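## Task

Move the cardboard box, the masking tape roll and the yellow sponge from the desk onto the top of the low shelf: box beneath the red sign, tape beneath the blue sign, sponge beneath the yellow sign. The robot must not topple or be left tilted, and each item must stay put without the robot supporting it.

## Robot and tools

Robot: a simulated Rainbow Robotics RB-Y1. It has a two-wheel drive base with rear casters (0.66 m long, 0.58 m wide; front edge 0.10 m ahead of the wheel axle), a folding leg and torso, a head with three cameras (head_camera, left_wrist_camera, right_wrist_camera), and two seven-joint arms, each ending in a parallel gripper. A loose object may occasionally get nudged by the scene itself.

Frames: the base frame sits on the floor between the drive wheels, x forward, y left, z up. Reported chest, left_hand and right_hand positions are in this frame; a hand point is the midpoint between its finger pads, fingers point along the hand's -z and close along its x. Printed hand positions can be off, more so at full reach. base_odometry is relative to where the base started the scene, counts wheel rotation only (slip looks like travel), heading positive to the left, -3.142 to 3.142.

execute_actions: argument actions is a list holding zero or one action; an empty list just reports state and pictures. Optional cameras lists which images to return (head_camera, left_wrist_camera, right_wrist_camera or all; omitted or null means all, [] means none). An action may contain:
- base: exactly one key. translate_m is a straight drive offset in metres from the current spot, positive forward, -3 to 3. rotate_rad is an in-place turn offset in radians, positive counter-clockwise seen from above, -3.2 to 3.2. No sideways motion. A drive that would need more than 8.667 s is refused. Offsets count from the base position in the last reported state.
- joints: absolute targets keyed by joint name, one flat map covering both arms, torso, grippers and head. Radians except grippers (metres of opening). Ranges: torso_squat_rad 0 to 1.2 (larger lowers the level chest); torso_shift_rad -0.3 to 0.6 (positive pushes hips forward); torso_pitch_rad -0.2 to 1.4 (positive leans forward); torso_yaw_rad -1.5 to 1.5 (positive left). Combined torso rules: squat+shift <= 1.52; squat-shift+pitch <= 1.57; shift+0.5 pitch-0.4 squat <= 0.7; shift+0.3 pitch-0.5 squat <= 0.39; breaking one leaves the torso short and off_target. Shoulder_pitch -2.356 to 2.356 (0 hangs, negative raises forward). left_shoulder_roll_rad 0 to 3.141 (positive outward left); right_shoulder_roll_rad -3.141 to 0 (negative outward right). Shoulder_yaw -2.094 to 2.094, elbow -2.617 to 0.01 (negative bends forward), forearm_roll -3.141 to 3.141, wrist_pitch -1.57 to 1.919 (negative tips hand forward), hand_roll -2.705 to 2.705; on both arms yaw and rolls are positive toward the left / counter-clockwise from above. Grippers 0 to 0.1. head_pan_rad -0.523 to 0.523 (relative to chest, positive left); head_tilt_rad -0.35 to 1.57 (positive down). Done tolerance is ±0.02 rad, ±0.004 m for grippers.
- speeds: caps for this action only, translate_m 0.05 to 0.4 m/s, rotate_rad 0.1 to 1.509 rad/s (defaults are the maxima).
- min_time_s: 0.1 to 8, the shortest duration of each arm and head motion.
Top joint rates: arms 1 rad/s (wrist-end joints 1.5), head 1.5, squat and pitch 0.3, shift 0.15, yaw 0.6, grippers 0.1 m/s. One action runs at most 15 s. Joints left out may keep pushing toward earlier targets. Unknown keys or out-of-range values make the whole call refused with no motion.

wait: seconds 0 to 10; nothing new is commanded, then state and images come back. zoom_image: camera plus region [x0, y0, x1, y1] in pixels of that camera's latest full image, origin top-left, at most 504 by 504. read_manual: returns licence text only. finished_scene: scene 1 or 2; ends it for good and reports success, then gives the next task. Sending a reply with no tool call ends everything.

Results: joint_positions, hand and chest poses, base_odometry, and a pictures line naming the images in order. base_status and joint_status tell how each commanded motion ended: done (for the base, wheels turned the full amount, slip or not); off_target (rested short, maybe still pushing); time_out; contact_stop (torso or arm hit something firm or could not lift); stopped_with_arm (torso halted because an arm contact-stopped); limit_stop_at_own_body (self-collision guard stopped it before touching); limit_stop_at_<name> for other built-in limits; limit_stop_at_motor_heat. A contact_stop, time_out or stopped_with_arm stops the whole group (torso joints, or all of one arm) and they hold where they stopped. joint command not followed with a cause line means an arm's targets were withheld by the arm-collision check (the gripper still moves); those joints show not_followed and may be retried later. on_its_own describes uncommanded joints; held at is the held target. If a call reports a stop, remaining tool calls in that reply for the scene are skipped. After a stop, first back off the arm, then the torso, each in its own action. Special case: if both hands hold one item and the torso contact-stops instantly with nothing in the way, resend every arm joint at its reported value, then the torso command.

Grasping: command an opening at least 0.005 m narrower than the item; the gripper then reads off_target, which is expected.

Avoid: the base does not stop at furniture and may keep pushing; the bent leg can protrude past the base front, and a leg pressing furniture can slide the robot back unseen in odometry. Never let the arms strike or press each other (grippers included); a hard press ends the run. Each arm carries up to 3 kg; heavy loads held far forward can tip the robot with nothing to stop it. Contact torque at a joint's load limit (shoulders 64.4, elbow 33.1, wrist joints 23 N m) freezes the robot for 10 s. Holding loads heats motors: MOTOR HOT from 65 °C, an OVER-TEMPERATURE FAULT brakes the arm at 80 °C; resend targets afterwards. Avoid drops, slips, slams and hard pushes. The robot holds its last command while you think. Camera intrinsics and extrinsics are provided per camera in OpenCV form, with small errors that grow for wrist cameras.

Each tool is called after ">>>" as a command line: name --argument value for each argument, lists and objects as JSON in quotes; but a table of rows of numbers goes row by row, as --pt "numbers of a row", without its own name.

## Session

>>> execute_actions --actions '[{"joints":{"head_tilt_rad":0.2}}]' --cameras '["head_camera"]'

Scene clock: 0.73 s.
base_odometry: x=+0.000 y=+0.000 heading=+0.000 (m, m, rad; odometry frame)
base_status: not commanded
joint_positions: torso_squat_rad=+0.350 torso_shift_rad=+0.000 torso_pitch_rad=-0.001 torso_yaw_rad=+0.000 left_shoulder_pitch_rad=+0.015 left_shoulder_roll_rad=+0.012 left_shoulder_yaw_rad=-0.036 left_elbow_rad=-0.287 left_forearm_roll_rad=+0.013 left_wrist_pitch_rad=-0.025 left_hand_roll_rad=-0.037 left_gripper_m=+0.100 right_shoulder_pitch_rad=-0.005 right_shoulder_roll_rad=-0.032 right_shoulder_yaw_rad=-0.036 right_elbow_rad=-0.144 right_forearm_roll_rad=+0.020 right_wrist_pitch_rad=+0.050 right_hand_roll_rad=-0.020 right_gripper_m=+0.100 head_pan_rad=+0.001 head_tilt_rad=+0.200
joint_status: all done
chest: x=-0.2286 y=+0.0005 z=+1.2476 quat_wxyz=(+1.000, +0.000, +0.000, +0.000) (m; base frame)
left_hand: x=-0.0943 y=+0.2248 z=+0.5758 quat_wxyz=(+0.988, +0.005, -0.149, -0.028) (m; base frame)
right_hand: x=-0.1657 y=-0.2466 z=+0.5653 quat_wxyz=(+0.998, -0.018, -0.050, -0.016) (m; base frame)
pictures: head_camera
camera_calibration (this result's frames):
head_camera: T_world_to_cam=[[-0.0431191, -0.997255, 0.0601885, -0.0966738], [-0.192359, -0.0508303, -0.980007, 1.43314], [0.980377, -0.0538349, -0.18964, 0.425823], [0, 0, 0, 1]] pos_world=[-0.145958, -0.000637408, 1.49106]
Images, in order (width x height): head_camera 896x504.

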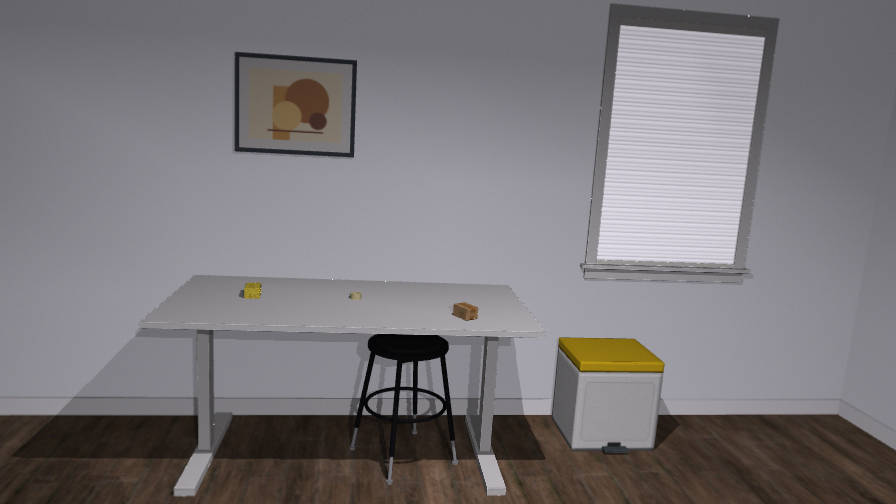

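>>> execute_actions --actions '[{"base":{"translate_m":1.3},"joints":{"torso_pitch_rad":0.8,"torso_squat_rad":0.1,"head_tilt_rad":-0.15,"left_shoulder_pitch_rad":-1.7,"left_shoulder_roll_rad":0.48,"left_shoulder_yaw_rad":0,"left_elbow_rad":-1.1,"left_forearm_roll_rad":0.2,"left_wrist_pitch_rad":1.87,"left_hand_roll_rad":0.27,"right_shoulder_pitch_rad":-1.6,"right_shoulder_roll_rad":-0.48,"right_shoulder_yaw_rad":0,"right_elbow_rad":-1.1,"right_forearm_roll_rad":-0.2,"right_wrist_pitch_rad":1.87,"right_hand_roll_rad":-0.27}}]' --cameras '["head_camera"]'

Scene clock: 6.70 s.
base_odometry: x=+1.300 y=+0.000 heading=+0.000 (m, m, rad; odometry frame)
base_status: done
joint_positions: torso_squat_rad=+0.100 torso_shift_rad=-0.001 torso_pitch_rad=+0.800 torso_yaw_rad=+0.000 left_shoulder_pitch_rad=-1.700 left_shoulder_roll_rad=+0.480 left_shoulder_yaw_rad=+0.000 left_elbow_rad=-1.100 left_forearm_roll_rad=+0.200 left_wrist_pitch_rad=+1.870 left_hand_roll_rad=+0.270 left_gripper_m=+0.100 right_shoulder_pitch_rad=-1.600 right_shoulder_roll_rad=-0.480 right_shoulder_yaw_rad=+0.000 right_elbow_rad=-1.100 right_forearm_roll_rad=-0.200 right_wrist_pitch_rad=+1.870 right_hand_roll_rad=-0.270 right_gripper_m=+0.100 head_pan_rad=+0.001 head_tilt_rad=-0.150
joint_status: all done
chest: x=-0.0065 y=+0.0005 z=+1.1926 quat_wxyz=(+0.921, +0.000, +0.389, +0.000) (m; base frame)
left_hand: x=+0.5618 y=+0.1962 z=+0.9557 quat_wxyz=(+0.996, +0.054, -0.071, +0.015) (m; base frame)
right_hand: x=+0.5327 y=-0.2145 z=+0.9088 quat_wxyz=(+0.997, -0.068, -0.023, -0.023) (m; base frame)
pictures: head_camera
camera_calibration (this result's frames):
head_camera: T_world_to_cam=[[-0.0128184, -0.997276, 0.0726406, -0.0943316], [-0.599991, -0.0504438, -0.798415, 1.19656], [0.799904, -0.0538181, -0.59771, 0.613469], [0, 0, 0, 1]] pos_world=[0.225998, -0.000699995, 1.32888]
Images, in order (width x height): head_camera 896x504.

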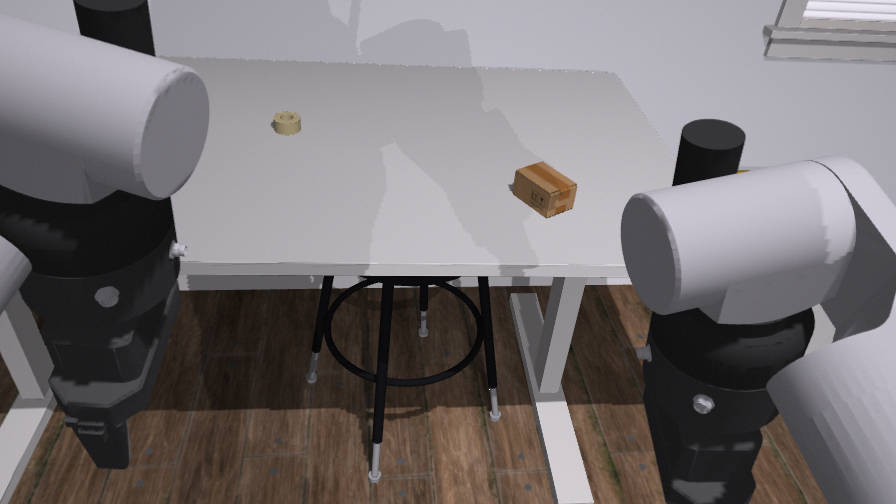

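>>> execute_actions --actions '[{"base":{"translate_m":0.62},"joints":{"head_tilt_rad":0.3}}]' --cameras '["head_camera","right_wrist_camera"]'

Scene clock: 9.77 s.
base_odometry: x=+1.920 y=+0.000 heading=+0.000 (m, m, rad; odometry frame)
base_status: done
joint_positions: torso_squat_rad=+0.100 torso_shift_rad=-0.001 torso_pitch_rad=+0.800 torso_yaw_rad=+0.000 left_shoulder_pitch_rad=-1.700 left_shoulder_roll_rad=+0.480 left_shoulder_yaw_rad=+0.000 left_elbow_rad=-1.100 left_forearm_roll_rad=+0.200 left_wrist_pitch_rad=+1.870 left_hand_roll_rad=+0.270 left_gripper_m=+0.100 right_shoulder_pitch_rad=-1.600 right_shoulder_roll_rad=-0.480 right_shoulder_yaw_rad=+0.000 right_elbow_rad=-1.100 right_forearm_roll_rad=-0.200 right_wrist_pitch_rad=+1.870 right_hand_roll_rad=-0.270 right_gripper_m=+0.100 head_pan_rad=+0.001 head_tilt_rad=+0.300
joint_status: all done
chest: x=-0.0065 y=+0.0005 z=+1.1926 quat_wxyz=(+0.921, +0.000, +0.389, +0.000) (m; base frame)
left_hand: x=+0.5618 y=+0.1962 z=+0.9557 quat_wxyz=(+0.996, +0.054, -0.071, +0.015) (m; base frame)
right_hand: x=+0.5327 y=-0.2145 z=+0.9088 quat_wxyz=(+0.997, -0.068, -0.023, -0.023) (m; base frame)
pictures: head_camera, right_wrist_camera
camera_calibration (this result's frames):
head_camera: T_world_to_cam=[[0.0201395, -0.997243, 0.0714227, -0.0977488], [-0.887524, -0.050723, -0.457962, 0.792212], [0.460322, -0.0541662, -0.886098, 1.04481], [0, 0, 0, 1]] pos_world=[0.224126, -0.000702636, 1.29559]
right_wrist_camera: T_world_to_cam=[[-0.997317, 0.0636307, -0.0361918, 0.57741], [0.037807, 0.871086, 0.489674, -0.245461], [0.0626845, 0.486992, -0.871154, 0.950262], [0, 0, 0, 1]] pos_world=[0.525574, -0.285693, 0.968918]
Images, in order (width x height): head_camera 896x504, right_wrist_camera 644x364.

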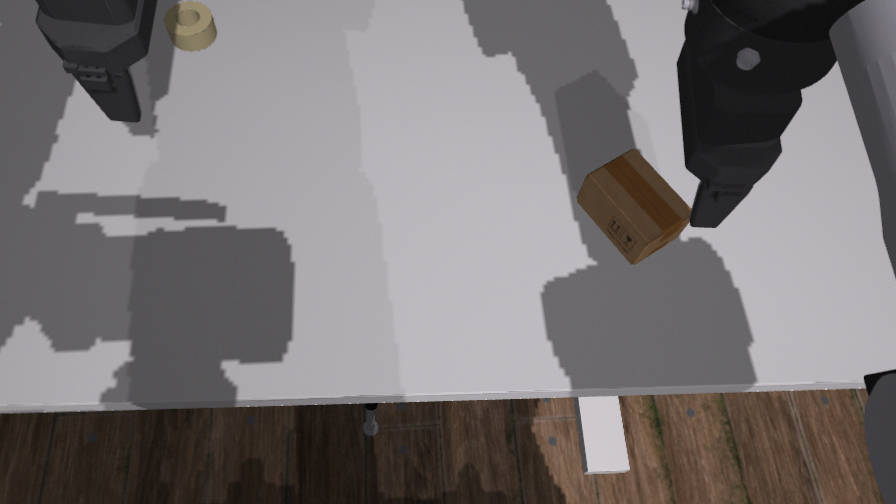

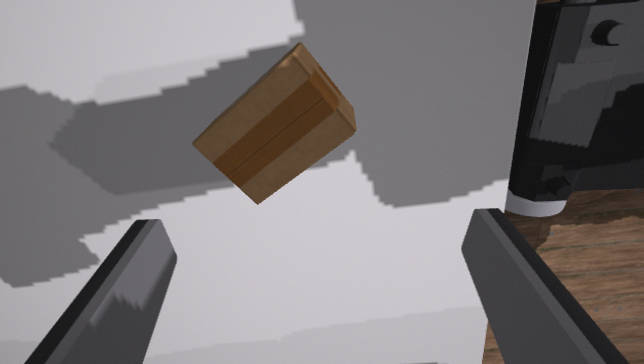

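>>> execute_actions --actions '[{"base":{"translate_m":0.036},"joints":{"right_hand_roll_rad":-1.13,"right_shoulder_roll_rad":-0.46,"torso_squat_rad":0.5}}]' --cameras '["right_wrist_camera"]'

Scene clock: 12.17 s.
base_odometry: x=+1.956 y=+0.000 heading=+0.000 (m, m, rad; odometry frame)
base_status: done
joint_positions: torso_squat_rad=+0.500 torso_shift_rad=-0.001 torso_pitch_rad=+0.800 torso_yaw_rad=+0.000 left_shoulder_pitch_rad=-1.700 left_shoulder_roll_rad=+0.480 left_shoulder_yaw_rad=+0.000 left_elbow_rad=-1.100 left_forearm_roll_rad=+0.200 left_wrist_pitch_rad=+1.870 left_hand_roll_rad=+0.270 left_gripper_m=+0.100 right_shoulder_pitch_rad=-1.600 right_shoulder_roll_rad=-0.460 right_shoulder_yaw_rad=+0.000 right_elbow_rad=-1.100 right_forearm_roll_rad=-0.200 right_wrist_pitch_rad=+1.870 right_hand_roll_rad=-1.130 right_gripper_m=+0.100 head_pan_rad=+0.001 head_tilt_rad=+0.300
joint_status: all done
chest: x=-0.0064 y=+0.0005 z=+1.1105 quat_wxyz=(+0.921, +0.000, +0.389, +0.000) (m; base frame)
left_hand: x=+0.5619 y=+0.1962 z=+0.8735 quat_wxyz=(+0.996, +0.054, -0.071, +0.015) (m; base frame)
right_hand: x=+0.5303 y=-0.2036 z=+0.8235 quat_wxyz=(+0.900, -0.048, -0.044, -0.430) (m; base frame)
pictures: right_wrist_camera
camera_calibration (this result's frames):
right_wrist_camera: T_world_to_cam=[[-0.610854, 0.784711, -0.105287, 0.570004], [0.614378, 0.55368, 0.56212, -0.643098], [0.499397, 0.278687, -0.820327, 0.554932], [0, 0, 0, 1]] pos_world=[0.466164, -0.24587, 0.876737]
Images, in order (width x height): right_wrist_camera 644x364.

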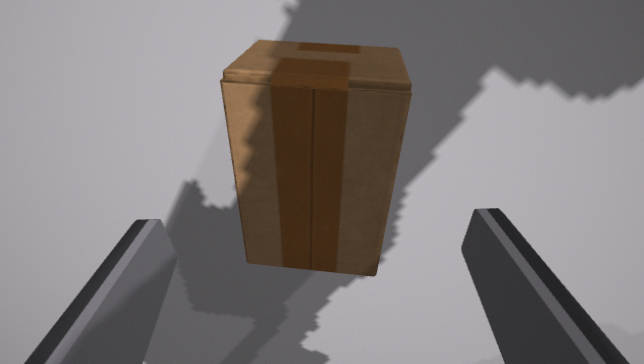

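>>> execute_actions --actions '[{"joints":{"torso_squat_rad":0.63}}]' --cameras '[]'

>>> execute_actions --actions '[{"joints":{"right_gripper_m":0.04}}]' --cameras '["right_wrist_camera"]'

>>> execute_actions --actions '[{"joints":{"torso_squat_rad":0.4,"right_shoulder_pitch_rad":-1.75,"left_shoulder_pitch_rad":-1.6,"left_shoulder_roll_rad":0.52}}]' --cameras '[]'

>>> execute_actions --actions '[{"base":{"translate_m":0.19}}]' --cameras '["head_camera","left_wrist_camera"]'

Scene clock: 13.70 s.
base_odometry: x=+1.956 y=+0.000 heading=+0.000 (m, m, rad; odometry frame)
base_status: not commanded
joint_positions: torso_squat_rad=+0.630 torso_shift_rad=-0.001 torso_pitch_rad=+0.800 torso_yaw_rad=+0.000 left_shoulder_pitch_rad=-1.700 left_shoulder_roll_rad=+0.480 left_shoulder_yaw_rad=+0.000 left_elbow_rad=-1.100 left_forearm_roll_rad=+0.200 left_wrist_pitch_rad=+1.870 left_hand_roll_rad=+0.270 left_gripper_m=+0.100 right_shoulder_pitch_rad=-1.600 right_shoulder_roll_rad=-0.460 right_shoulder_yaw_rad=+0.000 right_elbow_rad=-1.100 right_forearm_roll_rad=-0.200 right_wrist_pitch_rad=+1.870 right_hand_roll_rad=-1.130 right_gripper_m=+0.100 head_pan_rad=+0.001 head_tilt_rad=+0.300
joint_status: all done
chest: x=-0.0064 y=+0.0004 z=+1.0618 quat_wxyz=(+0.921, +0.000, +0.389, +0.000) (m; base frame)
left_hand: x=+0.5619 y=+0.1962 z=+0.8247 quat_wxyz=(+0.996, +0.054, -0.071, +0.015) (m; base frame)
right_hand: x=+0.5303 y=-0.2036 z=+0.7747 quat_wxyz=(+0.900, -0.048, -0.044, -0.430) (m; base frame)
pictures: none
No camera images: the call's "cameras" was empty. Leave "cameras" out to get every camera's image.

Scene clock: 14.80 s.
base_odometry: x=+1.956 y=+0.000 heading=+0.000 (m, m, rad; odometry frame)
base_status: not commanded
joint_positions: torso_squat_rad=+0.630 torso_shift_rad=-0.001 torso_pitch_rad=+0.800 torso_yaw_rad=+0.000 left_shoulder_pitch_rad=-1.700 left_shoulder_roll_rad=+0.480 left_shoulder_yaw_rad=+0.000 left_elbow_rad=-1.100 left_forearm_roll_rad=+0.200 left_wrist_pitch_rad=+1.870 left_hand_roll_rad=+0.270 left_gripper_m=+0.100 right_shoulder_pitch_rad=-1.600 right_shoulder_roll_rad=-0.460 right_shoulder_yaw_rad=+0.000 right_elbow_rad=-1.100 right_forearm_roll_rad=-0.200 right_wrist_pitch_rad=+1.870 right_hand_roll_rad=-1.130 right_gripper_m=+0.062 head_pan_rad=+0.001 head_tilt_rad=+0.300
joint_status: right_gripper_m off_target (ended at +0.062, target +0.040)
chest: x=-0.0064 y=+0.0004 z=+1.0618 quat_wxyz=(+0.921, +0.000, +0.389, +0.000) (m; base frame)
left_hand: x=+0.5619 y=+0.1962 z=+0.8247 quat_wxyz=(+0.996, +0.054, -0.071, +0.015) (m; base frame)
right_hand: x=+0.5303 y=-0.2036 z=+0.7748 quat_wxyz=(+0.900, -0.048, -0.044, -0.430) (m; base frame)
pictures: right_wrist_camera
camera_calibration (this result's frames):
right_wrist_camera: T_world_to_cam=[[-0.610859, 0.784712, -0.10525, 0.564875], [0.614414, 0.553679, 0.562081, -0.6157], [0.499346, 0.278685, -0.820358, 0.515007], [0, 0, 0, 1]] pos_world=[0.466187, -0.245889, 0.828017]
Images, in order (width x height): right_wrist_camera 644x364.

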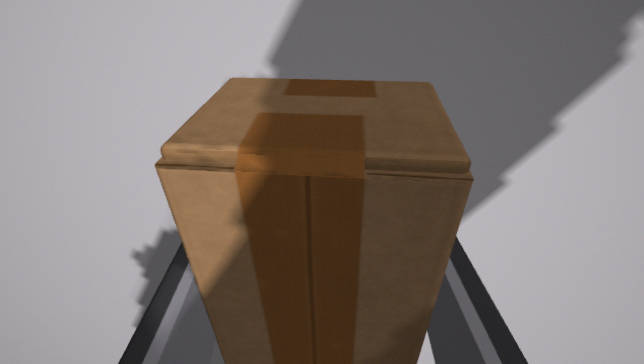

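Scene clock: 16.37 s.
base_odometry: x=+1.956 y=+0.000 heading=+0.000 (m, m, rad; odometry frame)
base_status: not commanded
joint_positions: torso_squat_rad=+0.400 torso_shift_rad=-0.001 torso_pitch_rad=+0.800 torso_yaw_rad=+0.000 left_shoulder_pitch_rad=-1.600 left_shoulder_roll_rad=+0.520 left_shoulder_yaw_rad=+0.000 left_elbow_rad=-1.100 left_forearm_roll_rad=+0.200 left_wrist_pitch_rad=+1.870 left_hand_roll_rad=+0.270 left_gripper_m=+0.100 right_shoulder_pitch_rad=-1.750 right_shoulder_roll_rad=-0.460 right_shoulder_yaw_rad=+0.000 right_elbow_rad=-1.100 right_forearm_roll_rad=-0.200 right_wrist_pitch_rad=+1.870 right_hand_roll_rad=-1.130 right_gripper_m=+0.062 head_pan_rad=+0.000 head_tilt_rad=+0.300
joint_status: all done
chest: x=-0.0065 y=+0.0005 z=+1.1409 quat_wxyz=(+0.921, +0.000, +0.389, +0.000) (m; base frame)
left_hand: x=+0.5368 y=+0.2377 z=+0.8635 quat_wxyz=(+0.996, +0.081, -0.029, +0.037) (m; base frame)
right_hand: x=+0.5725 y=-0.1741 z=+0.9256 quat_wxyz=(+0.903, +0.000, -0.100, -0.417) (m; base frame)
pictures: none
No camera images: the call's "cameras" was empty. Leave "cameras" out to get every camera's image.

Scene clock: 18.03 s.
base_odometry: x=+2.146 y=+0.000 heading=+0.000 (m, m, rad; odometry frame)
base_status: done
joint_positions: torso_squat_rad=+0.400 torso_shift_rad=+0.000 torso_pitch_rad=+0.800 torso_yaw_rad=+0.000 left_shoulder_pitch_rad=-1.600 left_shoulder_roll_rad=+0.520 left_shoulder_yaw_rad=+0.000 left_elbow_rad=-1.100 left_forearm_roll_rad=+0.200 left_wrist_pitch_rad=+1.870 left_hand_roll_rad=+0.270 left_gripper_m=+0.100 right_shoulder_pitch_rad=-1.750 right_shoulder_roll_rad=-0.460 right_shoulder_yaw_rad=+0.000 right_elbow_rad=-1.100 right_forearm_roll_rad=-0.200 right_wrist_pitch_rad=+1.870 right_hand_roll_rad=-1.130 right_gripper_m=+0.062 head_pan_rad=+0.000 head_tilt_rad=+0.300
joint_status: not commanded
chest: x=-0.0064 y=+0.0005 z=+1.1408 quat_wxyz=(+0.921, +0.000, +0.389, +0.000) (m; base frame)
left_hand: x=+0.5368 y=+0.2377 z=+0.8634 quat_wxyz=(+0.996, +0.081, -0.029, +0.037) (m; base frame)
right_hand: x=+0.5725 y=-0.1741 z=+0.9254 quat_wxyz=(+0.903, +0.000, -0.100, -0.417) (m; base frame)
pictures: head_camera, left_wrist_camera
camera_calibration (this result's frames):
head_camera: T_world_to_cam=[[0.0201877, -0.99724, 0.0714429, -0.0940704], [-0.887616, -0.050764, -0.457778, 0.7684], [0.460141, -0.0541724, -0.886191, 0.998956], [0, 0, 0, 1]] pos_world=[0.224282, -0.000687861, 1.24374]
left_wrist_camera: T_world_to_cam=[[0.997886, 0.0360366, 0.0540882, -0.58259], [0.000875382, -0.839584, 0.543228, -0.239345], [0.0649878, -0.542033, -0.837841, 0.90324], [0, 0, 0, 1]] pos_world=[0.522868, 0.30963, 0.918301]
Images, in order (width x height): head_camera 896x504, left_wrist_camera 644x364.

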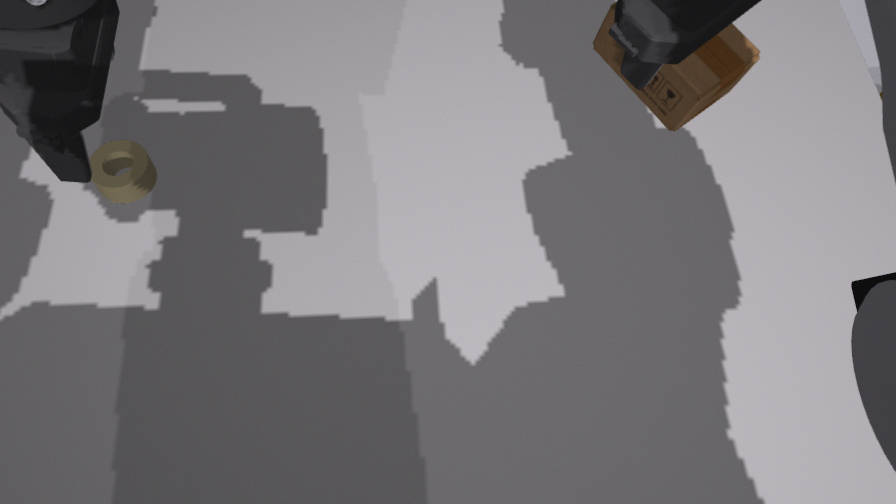

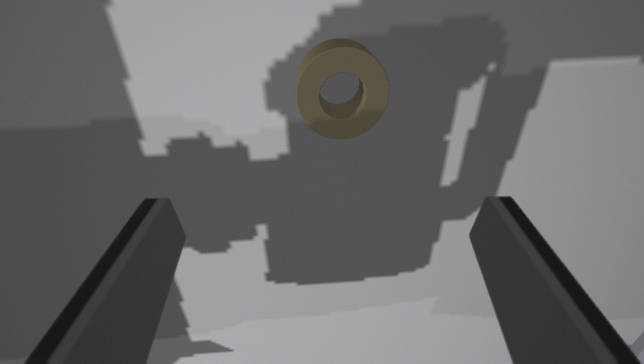

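>>> execute_actions --actions '[{"base":{"translate_m":0.012},"joints":{"left_shoulder_roll_rad":0.545,"torso_squat_rad":0.69}}]' --cameras '["left_wrist_camera"]'

Scene clock: 19.93 s.
base_odometry: x=+2.158 y=+0.000 heading=+0.000 (m, m, rad; odometry frame)
base_status: done
joint_positions: torso_squat_rad=+0.690 torso_shift_rad=-0.001 torso_pitch_rad=+0.800 torso_yaw_rad=+0.000 left_shoulder_pitch_rad=-1.600 left_shoulder_roll_rad=+0.545 left_shoulder_yaw_rad=+0.000 left_elbow_rad=-1.100 left_forearm_roll_rad=+0.200 left_wrist_pitch_rad=+1.870 left_hand_roll_rad=+0.270 left_gripper_m=+0.100 right_shoulder_pitch_rad=-1.750 right_shoulder_roll_rad=-0.460 right_shoulder_yaw_rad=+0.000 right_elbow_rad=-1.100 right_forearm_roll_rad=-0.200 right_wrist_pitch_rad=+1.870 right_hand_roll_rad=-1.130 right_gripper_m=+0.062 head_pan_rad=+0.000 head_tilt_rad=+0.300
joint_status: all done
chest: x=-0.0064 y=+0.0004 z=+1.0360 quat_wxyz=(+0.921, +0.000, +0.389, +0.000) (m; base frame)
left_hand: x=+0.5393 y=+0.2513 z=+0.7632 quat_wxyz=(+0.994, +0.089, -0.033, +0.045) (m; base frame)
right_hand: x=+0.5725 y=-0.1742 z=+0.8206 quat_wxyz=(+0.903, +0.000, -0.100, -0.417) (m; base frame)
pictures: left_wrist_camera
camera_calibration (this result's frames):
left_wrist_camera: T_world_to_cam=[[0.996625, 0.0519831, 0.0635247, -0.590662], [0.0104984, -0.848277, 0.529449, -0.165983], [0.0814089, -0.526996, -0.84596, 0.820077], [0, 0, 0, 1]] pos_world=[0.52365, 0.322082, 0.819153]
Images, in order (width x height): left_wrist_camera 644x364.

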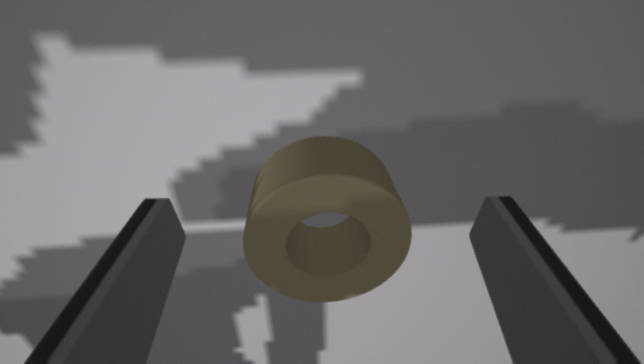

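>>> execute_actions --actions '[{"joints":{"left_gripper_m":0.03}}]' --cameras '[]'

>>> execute_actions --actions '[{"joints":{"torso_squat_rad":0.4}}]' --cameras '["left_wrist_camera"]'

>>> execute_actions --actions '[{"base":{"translate_m":-1.0},"joints":{"torso_pitch_rad":0.5,"head_tilt_rad":-0.32}}]' --cameras '[]'

>>> execute_actions --actions '[{"base":{"rotate_rad":2.4}}]' --cameras '["head_camera"]'

>>> execute_actions --actions '[{"base":{"rotate_rad":0.8}}]' --cameras '["head_camera"]'

Scene clock: 21.27 s.
base_odometry: x=+2.158 y=+0.000 heading=+0.000 (m, m, rad; odometry frame)
base_status: not commanded
joint_positions: torso_squat_rad=+0.690 torso_shift_rad=-0.001 torso_pitch_rad=+0.800 torso_yaw_rad=+0.000 left_shoulder_pitch_rad=-1.600 left_shoulder_roll_rad=+0.545 left_shoulder_yaw_rad=+0.000 left_elbow_rad=-1.100 left_forearm_roll_rad=+0.200 left_wrist_pitch_rad=+1.870 left_hand_roll_rad=+0.270 left_gripper_m=+0.049 right_shoulder_pitch_rad=-1.750 right_shoulder_roll_rad=-0.460 right_shoulder_yaw_rad=+0.000 right_elbow_rad=-1.100 right_forearm_roll_rad=-0.200 right_wrist_pitch_rad=+1.870 right_hand_roll_rad=-1.130 right_gripper_m=+0.062 head_pan_rad=+0.000 head_tilt_rad=+0.300
joint_status: left_gripper_m off_target (ended at +0.049, target +0.030)
chest: x=-0.0064 y=+0.0004 z=+1.0360 quat_wxyz=(+0.921, +0.000, +0.389, +0.000) (m; base frame)
left_hand: x=+0.5393 y=+0.2513 z=+0.7632 quat_wxyz=(+0.994, +0.089, -0.033, +0.045) (m; base frame)
right_hand: x=+0.5725 y=-0.1742 z=+0.8206 quat_wxyz=(+0.903, +0.000, -0.100, -0.417) (m; base frame)
pictures: none
No camera images: the call's "cameras" was empty. Leave "cameras" out to get every camera's image.

Scene clock: 23.03 s.
base_odometry: x=+2.158 y=+0.000 heading=+0.000 (m, m, rad; odometry frame)
base_status: not commanded
joint_positions: torso_squat_rad=+0.400 torso_shift_rad=-0.001 torso_pitch_rad=+0.800 torso_yaw_rad=+0.000 left_shoulder_pitch_rad=-1.600 left_shoulder_roll_rad=+0.545 left_shoulder_yaw_rad=+0.000 left_elbow_rad=-1.100 left_forearm_roll_rad=+0.200 left_wrist_pitch_rad=+1.870 left_hand_roll_rad=+0.270 left_gripper_m=+0.049 right_shoulder_pitch_rad=-1.750 right_shoulder_roll_rad=-0.460 right_shoulder_yaw_rad=+0.000 right_elbow_rad=-1.100 right_forearm_roll_rad=-0.200 right_wrist_pitch_rad=+1.870 right_hand_roll_rad=-1.130 right_gripper_m=+0.062 head_pan_rad=+0.000 head_tilt_rad=+0.300
joint_status: all done
chest: x=-0.0065 y=+0.0005 z=+1.1409 quat_wxyz=(+0.921, +0.000, +0.389, +0.000) (m; base frame)
left_hand: x=+0.5392 y=+0.2513 z=+0.8681 quat_wxyz=(+0.994, +0.089, -0.033, +0.045) (m; base frame)
right_hand: x=+0.5724 y=-0.1742 z=+0.9255 quat_wxyz=(+0.903, +0.000, -0.100, -0.417) (m; base frame)
pictures: left_wrist_camera
camera_calibration (this result's frames):
left_wrist_camera: T_world_to_cam=[[0.996622, 0.0519867, 0.0635792, -0.597292], [0.0104726, -0.848277, 0.529449, -0.221476], [0.0814571, -0.526995, -0.845956, 0.908818], [0, 0, 0, 1]] pos_world=[0.523564, 0.322121, 0.924055]
Images, in order (width x height): left_wrist_camera 644x364.

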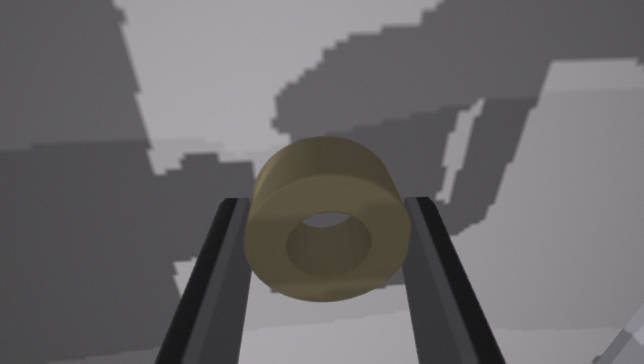

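Scene clock: 27.13 s.
base_odometry: x=+1.158 y=+0.000 heading=+0.000 (m, m, rad; odometry frame)
base_status: done
joint_positions: torso_squat_rad=+0.400 torso_shift_rad=-0.001 torso_pitch_rad=+0.500 torso_yaw_rad=+0.000 left_shoulder_pitch_rad=-1.600 left_shoulder_roll_rad=+0.545 left_shoulder_yaw_rad=+0.000 left_elbow_rad=-1.100 left_forearm_roll_rad=+0.200 left_wrist_pitch_rad=+1.870 left_hand_roll_rad=+0.270 left_gripper_m=+0.049 right_shoulder_pitch_rad=-1.750 right_shoulder_roll_rad=-0.460 right_shoulder_yaw_rad=+0.000 right_elbow_rad=-1.100 right_forearm_roll_rad=-0.200 right_wrist_pitch_rad=+1.870 right_hand_roll_rad=-1.130 right_gripper_m=+0.062 head_pan_rad=+0.000 head_tilt_rad=-0.320
joint_status: all done
chest: x=-0.0801 y=+0.0005 z=+1.1968 quat_wxyz=(+0.969, +0.000, +0.247, +0.000) (m; base frame)
left_hand: x=+0.5218 y=+0.2514 z=+1.0975 quat_wxyz=(+0.978, +0.082, -0.181, +0.058) (m; base frame)
right_hand: x=+0.5366 y=-0.1741 z=+1.1622 quat_wxyz=(+0.878, +0.062, -0.234, -0.412) (m; base frame)
pictures: none
No camera images: the call's "cameras" was empty. Leave "cameras" out to get every camera's image.

Scene clock: 31.87 s.
base_odometry: x=+1.158 y=+0.000 heading=+2.399 (m, m, rad; odometry frame)
base_status: done
joint_positions: torso_squat_rad=+0.400 torso_shift_rad=-0.001 torso_pitch_rad=+0.500 torso_yaw_rad=+0.000 left_shoulder_pitch_rad=-1.600 left_shoulder_roll_rad=+0.545 left_shoulder_yaw_rad=+0.000 left_elbow_rad=-1.100 left_forearm_roll_rad=+0.200 left_wrist_pitch_rad=+1.870 left_hand_roll_rad=+0.270 left_gripper_m=+0.049 right_shoulder_pitch_rad=-1.750 right_shoulder_roll_rad=-0.460 right_shoulder_yaw_rad=+0.000 right_elbow_rad=-1.100 right_forearm_roll_rad=-0.200 right_wrist_pitch_rad=+1.870 right_hand_roll_rad=-1.130 right_gripper_m=+0.062 head_pan_rad=+0.000 head_tilt_rad=-0.320
joint_status: not commanded
chest: x=-0.0801 y=+0.0005 z=+1.1968 quat_wxyz=(+0.969, +0.000, +0.247, +0.000) (m; base frame)
left_hand: x=+0.5218 y=+0.2514 z=+1.0975 quat_wxyz=(+0.978, +0.082, -0.181, +0.058) (m; base frame)
right_hand: x=+0.5366 y=-0.1741 z=+1.1622 quat_wxyz=(+0.878, +0.062, -0.234, -0.412) (m; base frame)
pictures: head_camera
camera_calibration (this result's frames):
head_camera: T_world_to_cam=[[-0.0441456, -0.997293, 0.0588081, -0.0792002], [-0.173358, -0.0503253, -0.983572, 1.39981], [0.983869, -0.0536152, -0.170667, 0.146462], [0, 0, 0, 1]] pos_world=[0.0950725, -0.000687211, 1.40647]
Images, in order (width x height): head_camera 896x504.

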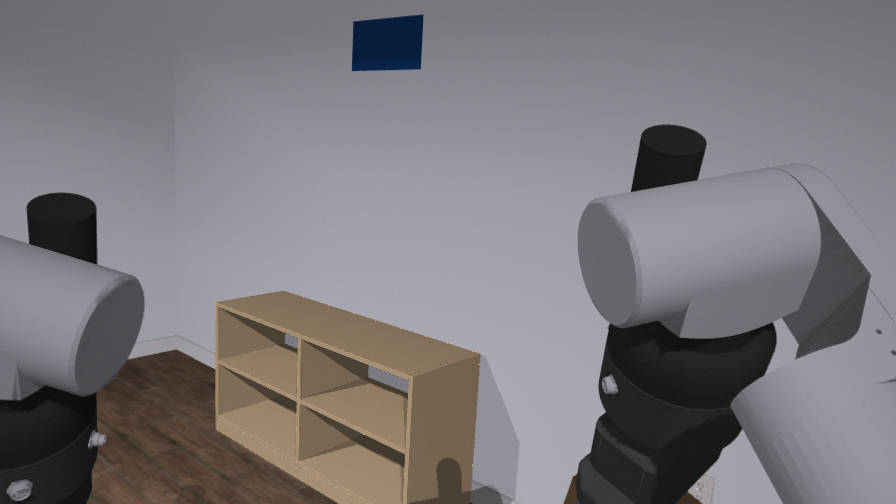

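Scene clock: 34.73 s.
base_odometry: x=+1.158 y=+0.000 heading=-3.084 (m, m, rad; odometry frame)
base_status: done
joint_positions: torso_squat_rad=+0.400 torso_shift_rad=-0.001 torso_pitch_rad=+0.500 torso_yaw_rad=+0.000 left_shoulder_pitch_rad=-1.600 left_shoulder_roll_rad=+0.545 left_shoulder_yaw_rad=+0.000 left_elbow_rad=-1.100 left_forearm_roll_rad=+0.200 left_wrist_pitch_rad=+1.870 left_hand_roll_rad=+0.270 left_gripper_m=+0.049 right_shoulder_pitch_rad=-1.750 right_shoulder_roll_rad=-0.460 right_shoulder_yaw_rad=+0.000 right_elbow_rad=-1.100 right_forearm_roll_rad=-0.200 right_wrist_pitch_rad=+1.870 right_hand_roll_rad=-1.130 right_gripper_m=+0.062 head_pan_rad=+0.000 head_tilt_rad=-0.320
joint_status: not commanded
chest: x=-0.0801 y=+0.0005 z=+1.1968 quat_wxyz=(+0.969, +0.000, +0.247, +0.000) (m; base frame)
left_hand: x=+0.5218 y=+0.2514 z=+1.0975 quat_wxyz=(+0.978, +0.082, -0.181, +0.058) (m; base frame)
right_hand: x=+0.5366 y=-0.1741 z=+1.1622 quat_wxyz=(+0.878, +0.062, -0.234, -0.412) (m; base frame)
pictures: head_camera
camera_calibration (this result's frames):
head_camera: T_world_to_cam=[[-0.0441471, -0.997292, 0.058813, -0.079205], [-0.173358, -0.0503298, -0.983572, 1.39981], [0.983869, -0.0536175, -0.170667, 0.146462], [0, 0, 0, 1]] pos_world=[0.0950726, -0.000685369, 1.40647]
Images, in order (width x height): head_camera 896x504.

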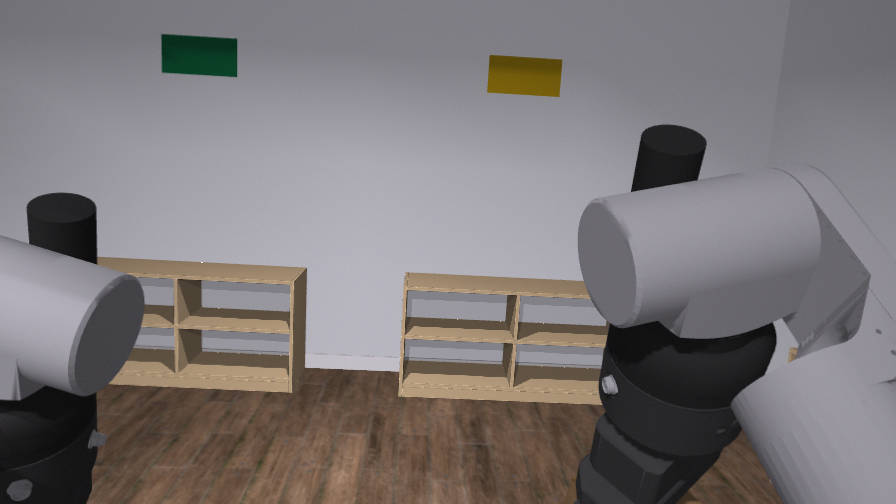

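>>> execute_actions --actions '[{"base":{"rotate_rad":-0.405}}]' --cameras '[]'

>>> execute_actions --actions '[{"base":{"translate_m":2.285},"joints":{"torso_pitch_rad":0.8,"head_tilt_rad":0.1}}]' --cameras '[]'

>>> execute_actions --actions '[{"base":{"rotate_rad":-1.19}}]' --cameras '["head_camera"]'

Scene clock: 37.03 s.
base_odometry: x=+1.158 y=+0.000 heading=+2.795 (m, m, rad; odometry frame)
base_status: done
joint_positions: torso_squat_rad=+0.400 torso_shift_rad=-0.001 torso_pitch_rad=+0.500 torso_yaw_rad=+0.000 left_shoulder_pitch_rad=-1.600 left_shoulder_roll_rad=+0.545 left_shoulder_yaw_rad=+0.000 left_elbow_rad=-1.100 left_forearm_roll_rad=+0.200 left_wrist_pitch_rad=+1.870 left_hand_roll_rad=+0.270 left_gripper_m=+0.049 right_shoulder_pitch_rad=-1.750 right_shoulder_roll_rad=-0.460 right_shoulder_yaw_rad=+0.000 right_elbow_rad=-1.100 right_forearm_roll_rad=-0.200 right_wrist_pitch_rad=+1.870 right_hand_roll_rad=-1.130 right_gripper_m=+0.062 head_pan_rad=+0.000 head_tilt_rad=-0.320
joint_status: not commanded
chest: x=-0.0801 y=+0.0005 z=+1.1968 quat_wxyz=(+0.969, +0.000, +0.247, +0.000) (m; base frame)
left_hand: x=+0.5218 y=+0.2514 z=+1.0975 quat_wxyz=(+0.978, +0.082, -0.181, +0.058) (m; base frame)
right_hand: x=+0.5366 y=-0.1741 z=+1.1622 quat_wxyz=(+0.878, +0.062, -0.234, -0.412) (m; base frame)
pictures: none
No camera images: the call's "cameras" was empty. Leave "cameras" out to get every camera's image.

Scene clock: 44.17 s.
base_odometry: x=-0.991 y=+0.776 heading=+2.795 (m, m, rad; odometry frame)
base_status: done
joint_positions: torso_squat_rad=+0.400 torso_shift_rad=-0.001 torso_pitch_rad=+0.800 torso_yaw_rad=+0.000 left_shoulder_pitch_rad=-1.600 left_shoulder_roll_rad=+0.545 left_shoulder_yaw_rad=+0.000 left_elbow_rad=-1.100 left_forearm_roll_rad=+0.200 left_wrist_pitch_rad=+1.870 left_hand_roll_rad=+0.270 left_gripper_m=+0.049 right_shoulder_pitch_rad=-1.750 right_shoulder_roll_rad=-0.460 right_shoulder_yaw_rad=+0.000 right_elbow_rad=-1.100 right_forearm_roll_rad=-0.200 right_wrist_pitch_rad=+1.870 right_hand_roll_rad=-1.130 right_gripper_m=+0.062 head_pan_rad=+0.000 head_tilt_rad=+0.100
joint_status: all done
chest: x=-0.0064 y=+0.0005 z=+1.1409 quat_wxyz=(+0.921, +0.000, +0.389, +0.000) (m; base frame)
left_hand: x=+0.5392 y=+0.2513 z=+0.8680 quat_wxyz=(+0.994, +0.089, -0.033, +0.045) (m; base frame)
right_hand: x=+0.5725 y=-0.1742 z=+0.9255 quat_wxyz=(+0.903, +0.000, -0.100, -0.417) (m; base frame)
pictures: none
No camera images: the call's "cameras" was empty. Leave "cameras" out to get every camera's image.

Scene clock: 47.60 s.
base_odometry: x=-0.991 y=+0.776 heading=+1.606 (m, m, rad; odometry frame)
base_status: done
joint_positions: torso_squat_rad=+0.400 torso_shift_rad=-0.001 torso_pitch_rad=+0.800 torso_yaw_rad=+0.000 left_shoulder_pitch_rad=-1.600 left_shoulder_roll_rad=+0.545 left_shoulder_yaw_rad=+0.000 left_elbow_rad=-1.100 left_forearm_roll_rad=+0.200 left_wrist_pitch_rad=+1.870 left_hand_roll_rad=+0.270 left_gripper_m=+0.049 right_shoulder_pitch_rad=-1.750 right_shoulder_roll_rad=-0.460 right_shoulder_yaw_rad=+0.000 right_elbow_rad=-1.100 right_forearm_roll_rad=-0.200 right_wrist_pitch_rad=+1.870 right_hand_roll_rad=-1.130 right_gripper_m=+0.062 head_pan_rad=+0.000 head_tilt_rad=+0.100
joint_status: not commanded
chest: x=-0.0064 y=+0.0004 z=+1.1409 quat_wxyz=(+0.921, +0.000, +0.389, +0.000) (m; base frame)
left_hand: x=+0.5392 y=+0.2513 z=+0.8680 quat_wxyz=(+0.994, +0.089, -0.033, +0.045) (m; base frame)
right_hand: x=+0.5725 y=-0.1742 z=+0.9255 quat_wxyz=(+0.903, +0.000, -0.100, -0.417) (m; base frame)
pictures: head_camera
camera_calibration (this result's frames):
head_camera: T_world_to_cam=[[0.00556036, -0.99726, 0.0737682, -0.0948368], [-0.778906, -0.0505819, -0.625097, 0.963352], [0.627116, -0.0539828, -0.777053, 0.835571], [0, 0, 0, 1]] pos_world=[0.226888, -0.000742331, 1.25847]
Images, in order (width x height): head_camera 896x504.

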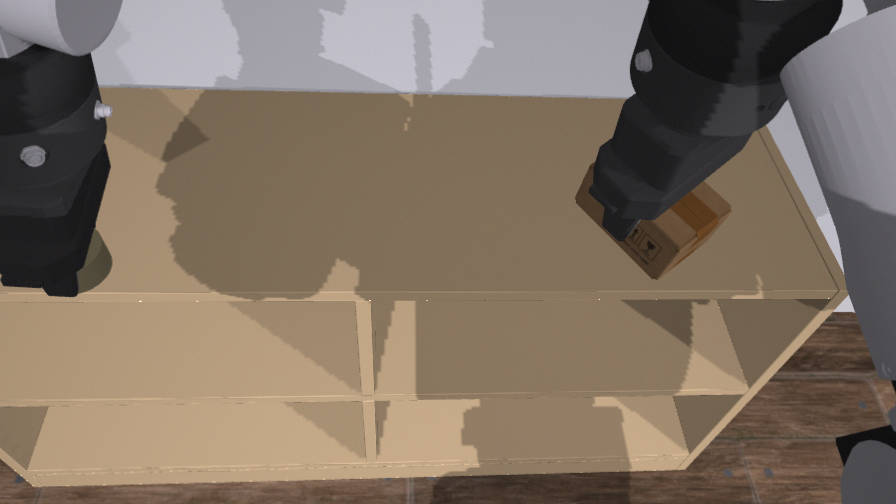

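>>> execute_actions --actions '[{"base":{"translate_m":0.33},"joints":{"torso_squat_rad":0.76,"head_tilt_rad":0.3}}]' --cameras '[]'

>>> execute_actions --actions '[{"joints":{"left_shoulder_pitch_rad":-1.427,"left_wrist_pitch_rad":1.71},"min_time_s":1.5}]' --cameras '["left_wrist_camera"]'

Scene clock: 49.80 s.
base_odometry: x=-1.003 y=+1.106 heading=+1.606 (m, m, rad; odometry frame)
base_status: done
joint_positions: torso_squat_rad=+0.760 torso_shift_rad=+0.000 torso_pitch_rad=+0.800 torso_yaw_rad=+0.000 left_shoulder_pitch_rad=-1.600 left_shoulder_roll_rad=+0.545 left_shoulder_yaw_rad=+0.000 left_elbow_rad=-1.100 left_forearm_roll_rad=+0.200 left_wrist_pitch_rad=+1.870 left_hand_roll_rad=+0.270 left_gripper_m=+0.049 right_shoulder_pitch_rad=-1.750 right_shoulder_roll_rad=-0.460 right_shoulder_yaw_rad=+0.000 right_elbow_rad=-1.100 right_forearm_roll_rad=-0.200 right_wrist_pitch_rad=+1.870 right_hand_roll_rad=-1.130 right_gripper_m=+0.062 head_pan_rad=+0.000 head_tilt_rad=+0.300
joint_status: all done
chest: x=-0.0063 y=+0.0004 z=+1.0035 quat_wxyz=(+0.921, +0.000, +0.389, +0.000) (m; base frame)
left_hand: x=+0.5394 y=+0.2513 z=+0.7306 quat_wxyz=(+0.994, +0.089, -0.033, +0.045) (m; base frame)
right_hand: x=+0.5726 y=-0.1743 z=+0.7880 quat_wxyz=(+0.903, +0.000, -0.100, -0.417) (m; base frame)
pictures: none
No camera images: the call's "cameras" was empty. Leave "cameras" out to get every camera's image.

Scene clock: 51.60 s.
base_odometry: x=-1.003 y=+1.106 heading=+1.606 (m, m, rad; odometry frame)
base_status: not commanded
joint_positions: torso_squat_rad=+0.760 torso_shift_rad=+0.000 torso_pitch_rad=+0.800 torso_yaw_rad=+0.000 left_shoulder_pitch_rad=-1.428 left_shoulder_roll_rad=+0.545 left_shoulder_yaw_rad=+0.000 left_elbow_rad=-1.100 left_forearm_roll_rad=+0.200 left_wrist_pitch_rad=+1.710 left_hand_roll_rad=+0.270 left_gripper_m=+0.049 right_shoulder_pitch_rad=-1.750 right_shoulder_roll_rad=-0.460 right_shoulder_yaw_rad=+0.000 right_elbow_rad=-1.100 right_forearm_roll_rad=-0.200 right_wrist_pitch_rad=+1.870 right_hand_roll_rad=-1.130 right_gripper_m=+0.062 head_pan_rad=+0.000 head_tilt_rad=+0.300
joint_status: all done
chest: x=-0.0063 y=+0.0004 z=+1.0035 quat_wxyz=(+0.921, +0.000, +0.389, +0.000) (m; base frame)
left_hand: x=+0.5144 y=+0.2799 z=+0.6558 quat_wxyz=(+0.994, +0.097, -0.029, +0.050) (m; base frame)
right_hand: x=+0.5726 y=-0.1743 z=+0.7880 quat_wxyz=(+0.903, +0.000, -0.100, -0.417) (m; base frame)
pictures: left_wrist_camera
camera_calibration (this result's frames):
left_wrist_camera: T_world_to_cam=[[0.996535, 0.0609456, 0.0565942, -0.558389], [0.0230412, -0.856134, 0.516241, -0.0802367], [0.0799147, -0.513148, -0.854572, 0.748907], [0, 0, 0, 1]] pos_world=[0.498455, 0.349638, 0.713017]
Images, in order (width x height): left_wrist_camera 644x364.

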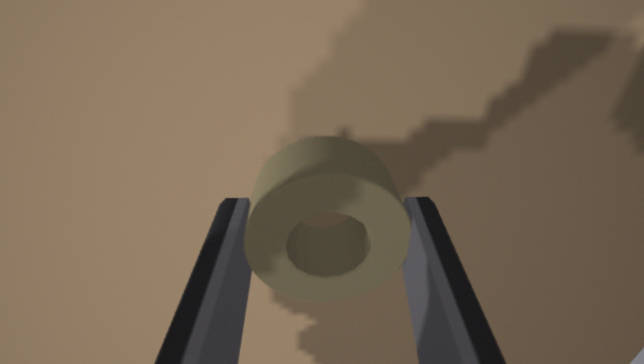

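>>> execute_actions --actions '[{"joints":{"torso_squat_rad":0.768}}]' --cameras '[]'

>>> execute_actions --actions '[{"joints":{"left_gripper_m":0.1}}]' --cameras '["left_wrist_camera"]'

>>> execute_actions --actions '[{"joints":{"torso_squat_rad":0.4,"left_shoulder_pitch_rad":-1.75,"left_wrist_pitch_rad":1.87,"left_shoulder_roll_rad":0.48,"right_shoulder_pitch_rad":-1.6}}]' --cameras '[]'

>>> execute_actions --actions '[{"base":{"translate_m":-0.5},"joints":{"head_tilt_rad":0}}]' --cameras '["head_camera"]'

>>> execute_actions --actions '[{"base":{"rotate_rad":3.14},"joints":{"torso_pitch_rad":0.5,"head_tilt_rad":-0.32}}]' --cameras '["head_camera"]'

Scene clock: 52.40 s.
base_odometry: x=-1.003 y=+1.106 heading=+1.606 (m, m, rad; odometry frame)
base_status: not commanded
joint_positions: torso_squat_rad=+0.768 torso_shift_rad=-0.001 torso_pitch_rad=+0.799 torso_yaw_rad=+0.000 left_shoulder_pitch_rad=-1.428 left_shoulder_roll_rad=+0.545 left_shoulder_yaw_rad=+0.000 left_elbow_rad=-1.100 left_forearm_roll_rad=+0.200 left_wrist_pitch_rad=+1.710 left_hand_roll_rad=+0.270 left_gripper_m=+0.049 right_shoulder_pitch_rad=-1.750 right_shoulder_roll_rad=-0.460 right_shoulder_yaw_rad=+0.000 right_elbow_rad=-1.100 right_forearm_roll_rad=-0.200 right_wrist_pitch_rad=+1.870 right_hand_roll_rad=-1.130 right_gripper_m=+0.062 head_pan_rad=+0.000 head_tilt_rad=+0.300
joint_status: all done
chest: x=-0.0065 y=+0.0004 z=+0.9998 quat_wxyz=(+0.921, +0.000, +0.389, +0.000) (m; base frame)
left_hand: x=+0.5144 y=+0.2799 z=+0.6526 quat_wxyz=(+0.994, +0.097, -0.030, +0.050) (m; base frame)
right_hand: x=+0.5725 y=-0.1743 z=+0.7847 quat_wxyz=(+0.903, +0.000, -0.100, -0.417) (m; base frame)
pictures: none
No camera images: the call's "cameras" was empty. Leave "cameras" out to get every camera's image.

Scene clock: 53.57 s.
base_odometry: x=-1.003 y=+1.106 heading=+1.606 (m, m, rad; odometry frame)
base_status: not commanded
joint_positions: torso_squat_rad=+0.768 torso_shift_rad=-0.001 torso_pitch_rad=+0.799 torso_yaw_rad=+0.000 left_shoulder_pitch_rad=-1.428 left_shoulder_roll_rad=+0.545 left_shoulder_yaw_rad=+0.000 left_elbow_rad=-1.100 left_forearm_roll_rad=+0.200 left_wrist_pitch_rad=+1.710 left_hand_roll_rad=+0.270 left_gripper_m=+0.100 right_shoulder_pitch_rad=-1.750 right_shoulder_roll_rad=-0.460 right_shoulder_yaw_rad=+0.000 right_elbow_rad=-1.100 right_forearm_roll_rad=-0.200 right_wrist_pitch_rad=+1.870 right_hand_roll_rad=-1.130 right_gripper_m=+0.062 head_pan_rad=+0.000 head_tilt_rad=+0.300
joint_status: all done
chest: x=-0.0065 y=+0.0004 z=+0.9998 quat_wxyz=(+0.921, +0.000, +0.389, +0.000) (m; base frame)
left_hand: x=+0.5144 y=+0.2799 z=+0.6526 quat_wxyz=(+0.994, +0.097, -0.030, +0.050) (m; base frame)
right_hand: x=+0.5725 y=-0.1743 z=+0.7847 quat_wxyz=(+0.903, +0.000, -0.100, -0.417) (m; base frame)
pictures: left_wrist_camera
camera_calibration (this result's frames):
left_wrist_camera: T_world_to_cam=[[0.996481, 0.0609402, 0.0575523, -0.558891], [0.0225463, -0.856172, 0.516198, -0.0782298], [0.0807319, -0.513084, -0.854533, 0.745668], [0, 0, 0, 1]] pos_world=[0.498489, 0.349671, 0.709745]
Images, in order (width x height): left_wrist_camera 644x364.

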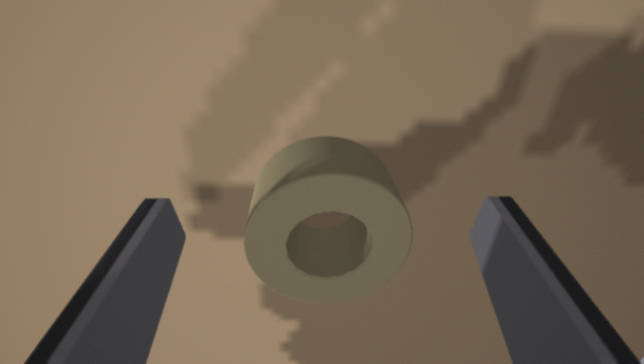

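Scene clock: 55.60 s.
base_odometry: x=-1.003 y=+1.106 heading=+1.606 (m, m, rad; odometry frame)
base_status: not commanded
joint_positions: torso_squat_rad=+0.400 torso_shift_rad=-0.001 torso_pitch_rad=+0.800 torso_yaw_rad=+0.000 left_shoulder_pitch_rad=-1.750 left_shoulder_roll_rad=+0.480 left_shoulder_yaw_rad=+0.000 left_elbow_rad=-1.100 left_forearm_roll_rad=+0.200 left_wrist_pitch_rad=+1.870 left_hand_roll_rad=+0.270 left_gripper_m=+0.100 right_shoulder_pitch_rad=-1.600 right_shoulder_roll_rad=-0.460 right_shoulder_yaw_rad=+0.000 right_elbow_rad=-1.100 right_forearm_roll_rad=-0.200 right_wrist_pitch_rad=+1.870 right_hand_roll_rad=-1.130 right_gripper_m=+0.062 head_pan_rad=+0.000 head_tilt_rad=+0.300
joint_status: all done
chest: x=-0.0065 y=+0.0004 z=+1.1409 quat_wxyz=(+0.921, +0.000, +0.389, +0.000) (m; base frame)
left_hand: x=+0.5747 y=+0.1867 z=+0.9286 quat_wxyz=(+0.994, +0.048, -0.094, +0.011) (m; base frame)
right_hand: x=+0.5301 y=-0.2036 z=+0.8537 quat_wxyz=(+0.900, -0.048, -0.044, -0.430) (m; base frame)
pictures: none
No camera images: the call's "cameras" was empty. Leave "cameras" out to get every camera's image.

Scene clock: 58.40 s.
base_odometry: x=-0.985 y=+0.606 heading=+1.608 (m, m, rad; odometry frame)
base_status: done
joint_positions: torso_squat_rad=+0.400 torso_shift_rad=-0.001 torso_pitch_rad=+0.800 torso_yaw_rad=+0.000 left_shoulder_pitch_rad=-1.750 left_shoulder_roll_rad=+0.480 left_shoulder_yaw_rad=+0.000 left_elbow_rad=-1.100 left_forearm_roll_rad=+0.200 left_wrist_pitch_rad=+1.870 left_hand_roll_rad=+0.270 left_gripper_m=+0.100 right_shoulder_pitch_rad=-1.600 right_shoulder_roll_rad=-0.460 right_shoulder_yaw_rad=+0.000 right_elbow_rad=-1.100 right_forearm_roll_rad=-0.200 right_wrist_pitch_rad=+1.870 right_hand_roll_rad=-1.130 right_gripper_m=+0.062 head_pan_rad=+0.000 head_tilt_rad=+0.000
joint_status: all done
chest: x=-0.0065 y=+0.0004 z=+1.1409 quat_wxyz=(+0.921, +0.000, +0.389, +0.000) (m; base frame)
left_hand: x=+0.5747 y=+0.1867 z=+0.9286 quat_wxyz=(+0.994, +0.048, -0.094, +0.011) (m; base frame)
right_hand: x=+0.5302 y=-0.2035 z=+0.8538 quat_wxyz=(+0.900, -0.048, -0.044, -0.430) (m; base frame)
pictures: head_camera
camera_calibration (this result's frames):
head_camera: T_world_to_cam=[[-0.00182169, -0.997267, 0.0738531, -0.0938258], [-0.712581, -0.05052, -0.699768, 1.04765], [0.701587, -0.0539011, -0.710542, 0.74019], [0, 0, 0, 1]] pos_world=[0.227055, -0.000745264, 1.26598]
Images, in order (width x height): head_camera 896x504.

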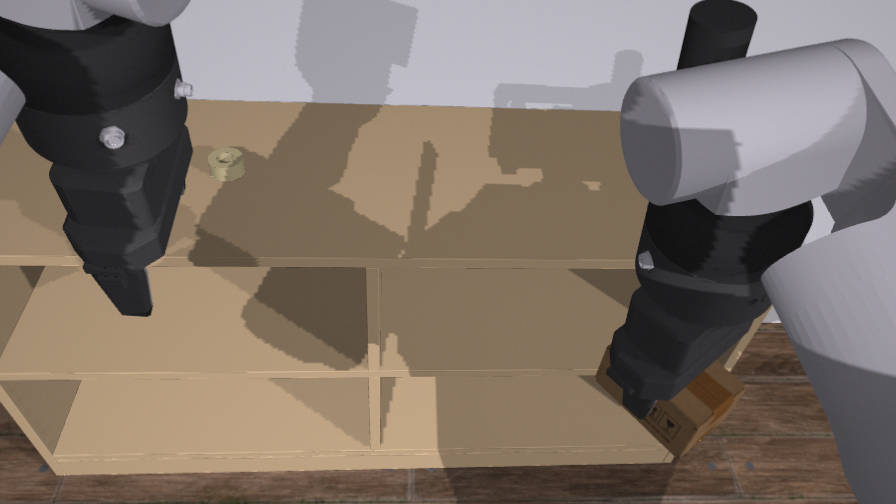

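Scene clock: 63.73 s.
base_odometry: x=-0.985 y=+0.606 heading=-1.536 (m, m, rad; odometry frame)
base_status: done
joint_positions: torso_squat_rad=+0.400 torso_shift_rad=-0.001 torso_pitch_rad=+0.500 torso_yaw_rad=+0.000 left_shoulder_pitch_rad=-1.750 left_shoulder_roll_rad=+0.480 left_shoulder_yaw_rad=+0.000 left_elbow_rad=-1.100 left_forearm_roll_rad=+0.200 left_wrist_pitch_rad=+1.870 left_hand_roll_rad=+0.270 left_gripper_m=+0.100 right_shoulder_pitch_rad=-1.600 right_shoulder_roll_rad=-0.460 right_shoulder_yaw_rad=+0.000 right_elbow_rad=-1.100 right_forearm_roll_rad=-0.200 right_wrist_pitch_rad=+1.870 right_hand_roll_rad=-1.130 right_gripper_m=+0.062 head_pan_rad=+0.000 head_tilt_rad=-0.320
joint_status: all done
chest: x=-0.0801 y=+0.0005 z=+1.1968 quat_wxyz=(+0.969, +0.000, +0.247, +0.000) (m; base frame)
left_hand: x=+0.5378 y=+0.1868 z=+1.1657 quat_wxyz=(+0.969, +0.045, -0.242, +0.018) (m; base frame)
right_hand: x=+0.5174 y=-0.2035 z=+1.0812 quat_wxyz=(+0.884, +0.017, -0.178, -0.433) (m; base frame)
pictures: head_camera
camera_calibration (this result's frames):
head_camera: T_world_to_cam=[[-0.0441575, -0.997292, 0.0588065, -0.0792072], [-0.17334, -0.0503226, -0.983576, 1.39982], [0.983872, -0.0536258, -0.170648, 0.146457], [0, 0, 0, 1]] pos_world=[0.0950515, -0.000696381, 1.40648]
Images, in order (width x height): head_camera 896x504.

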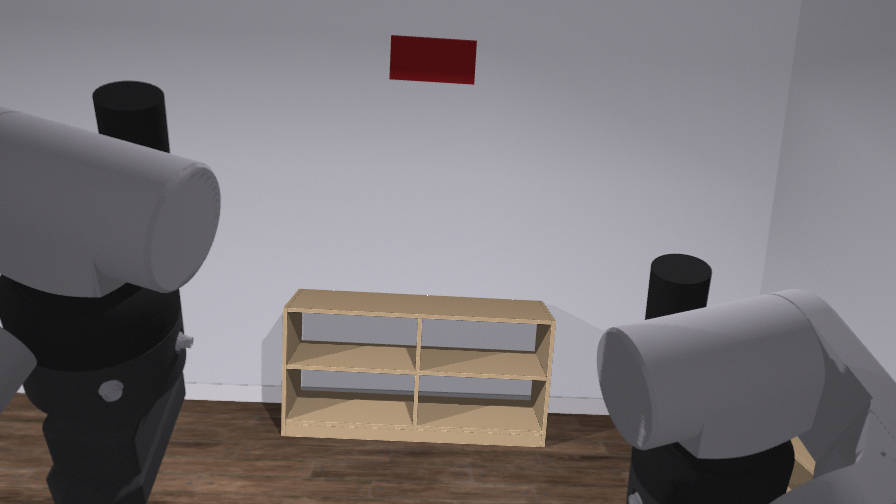

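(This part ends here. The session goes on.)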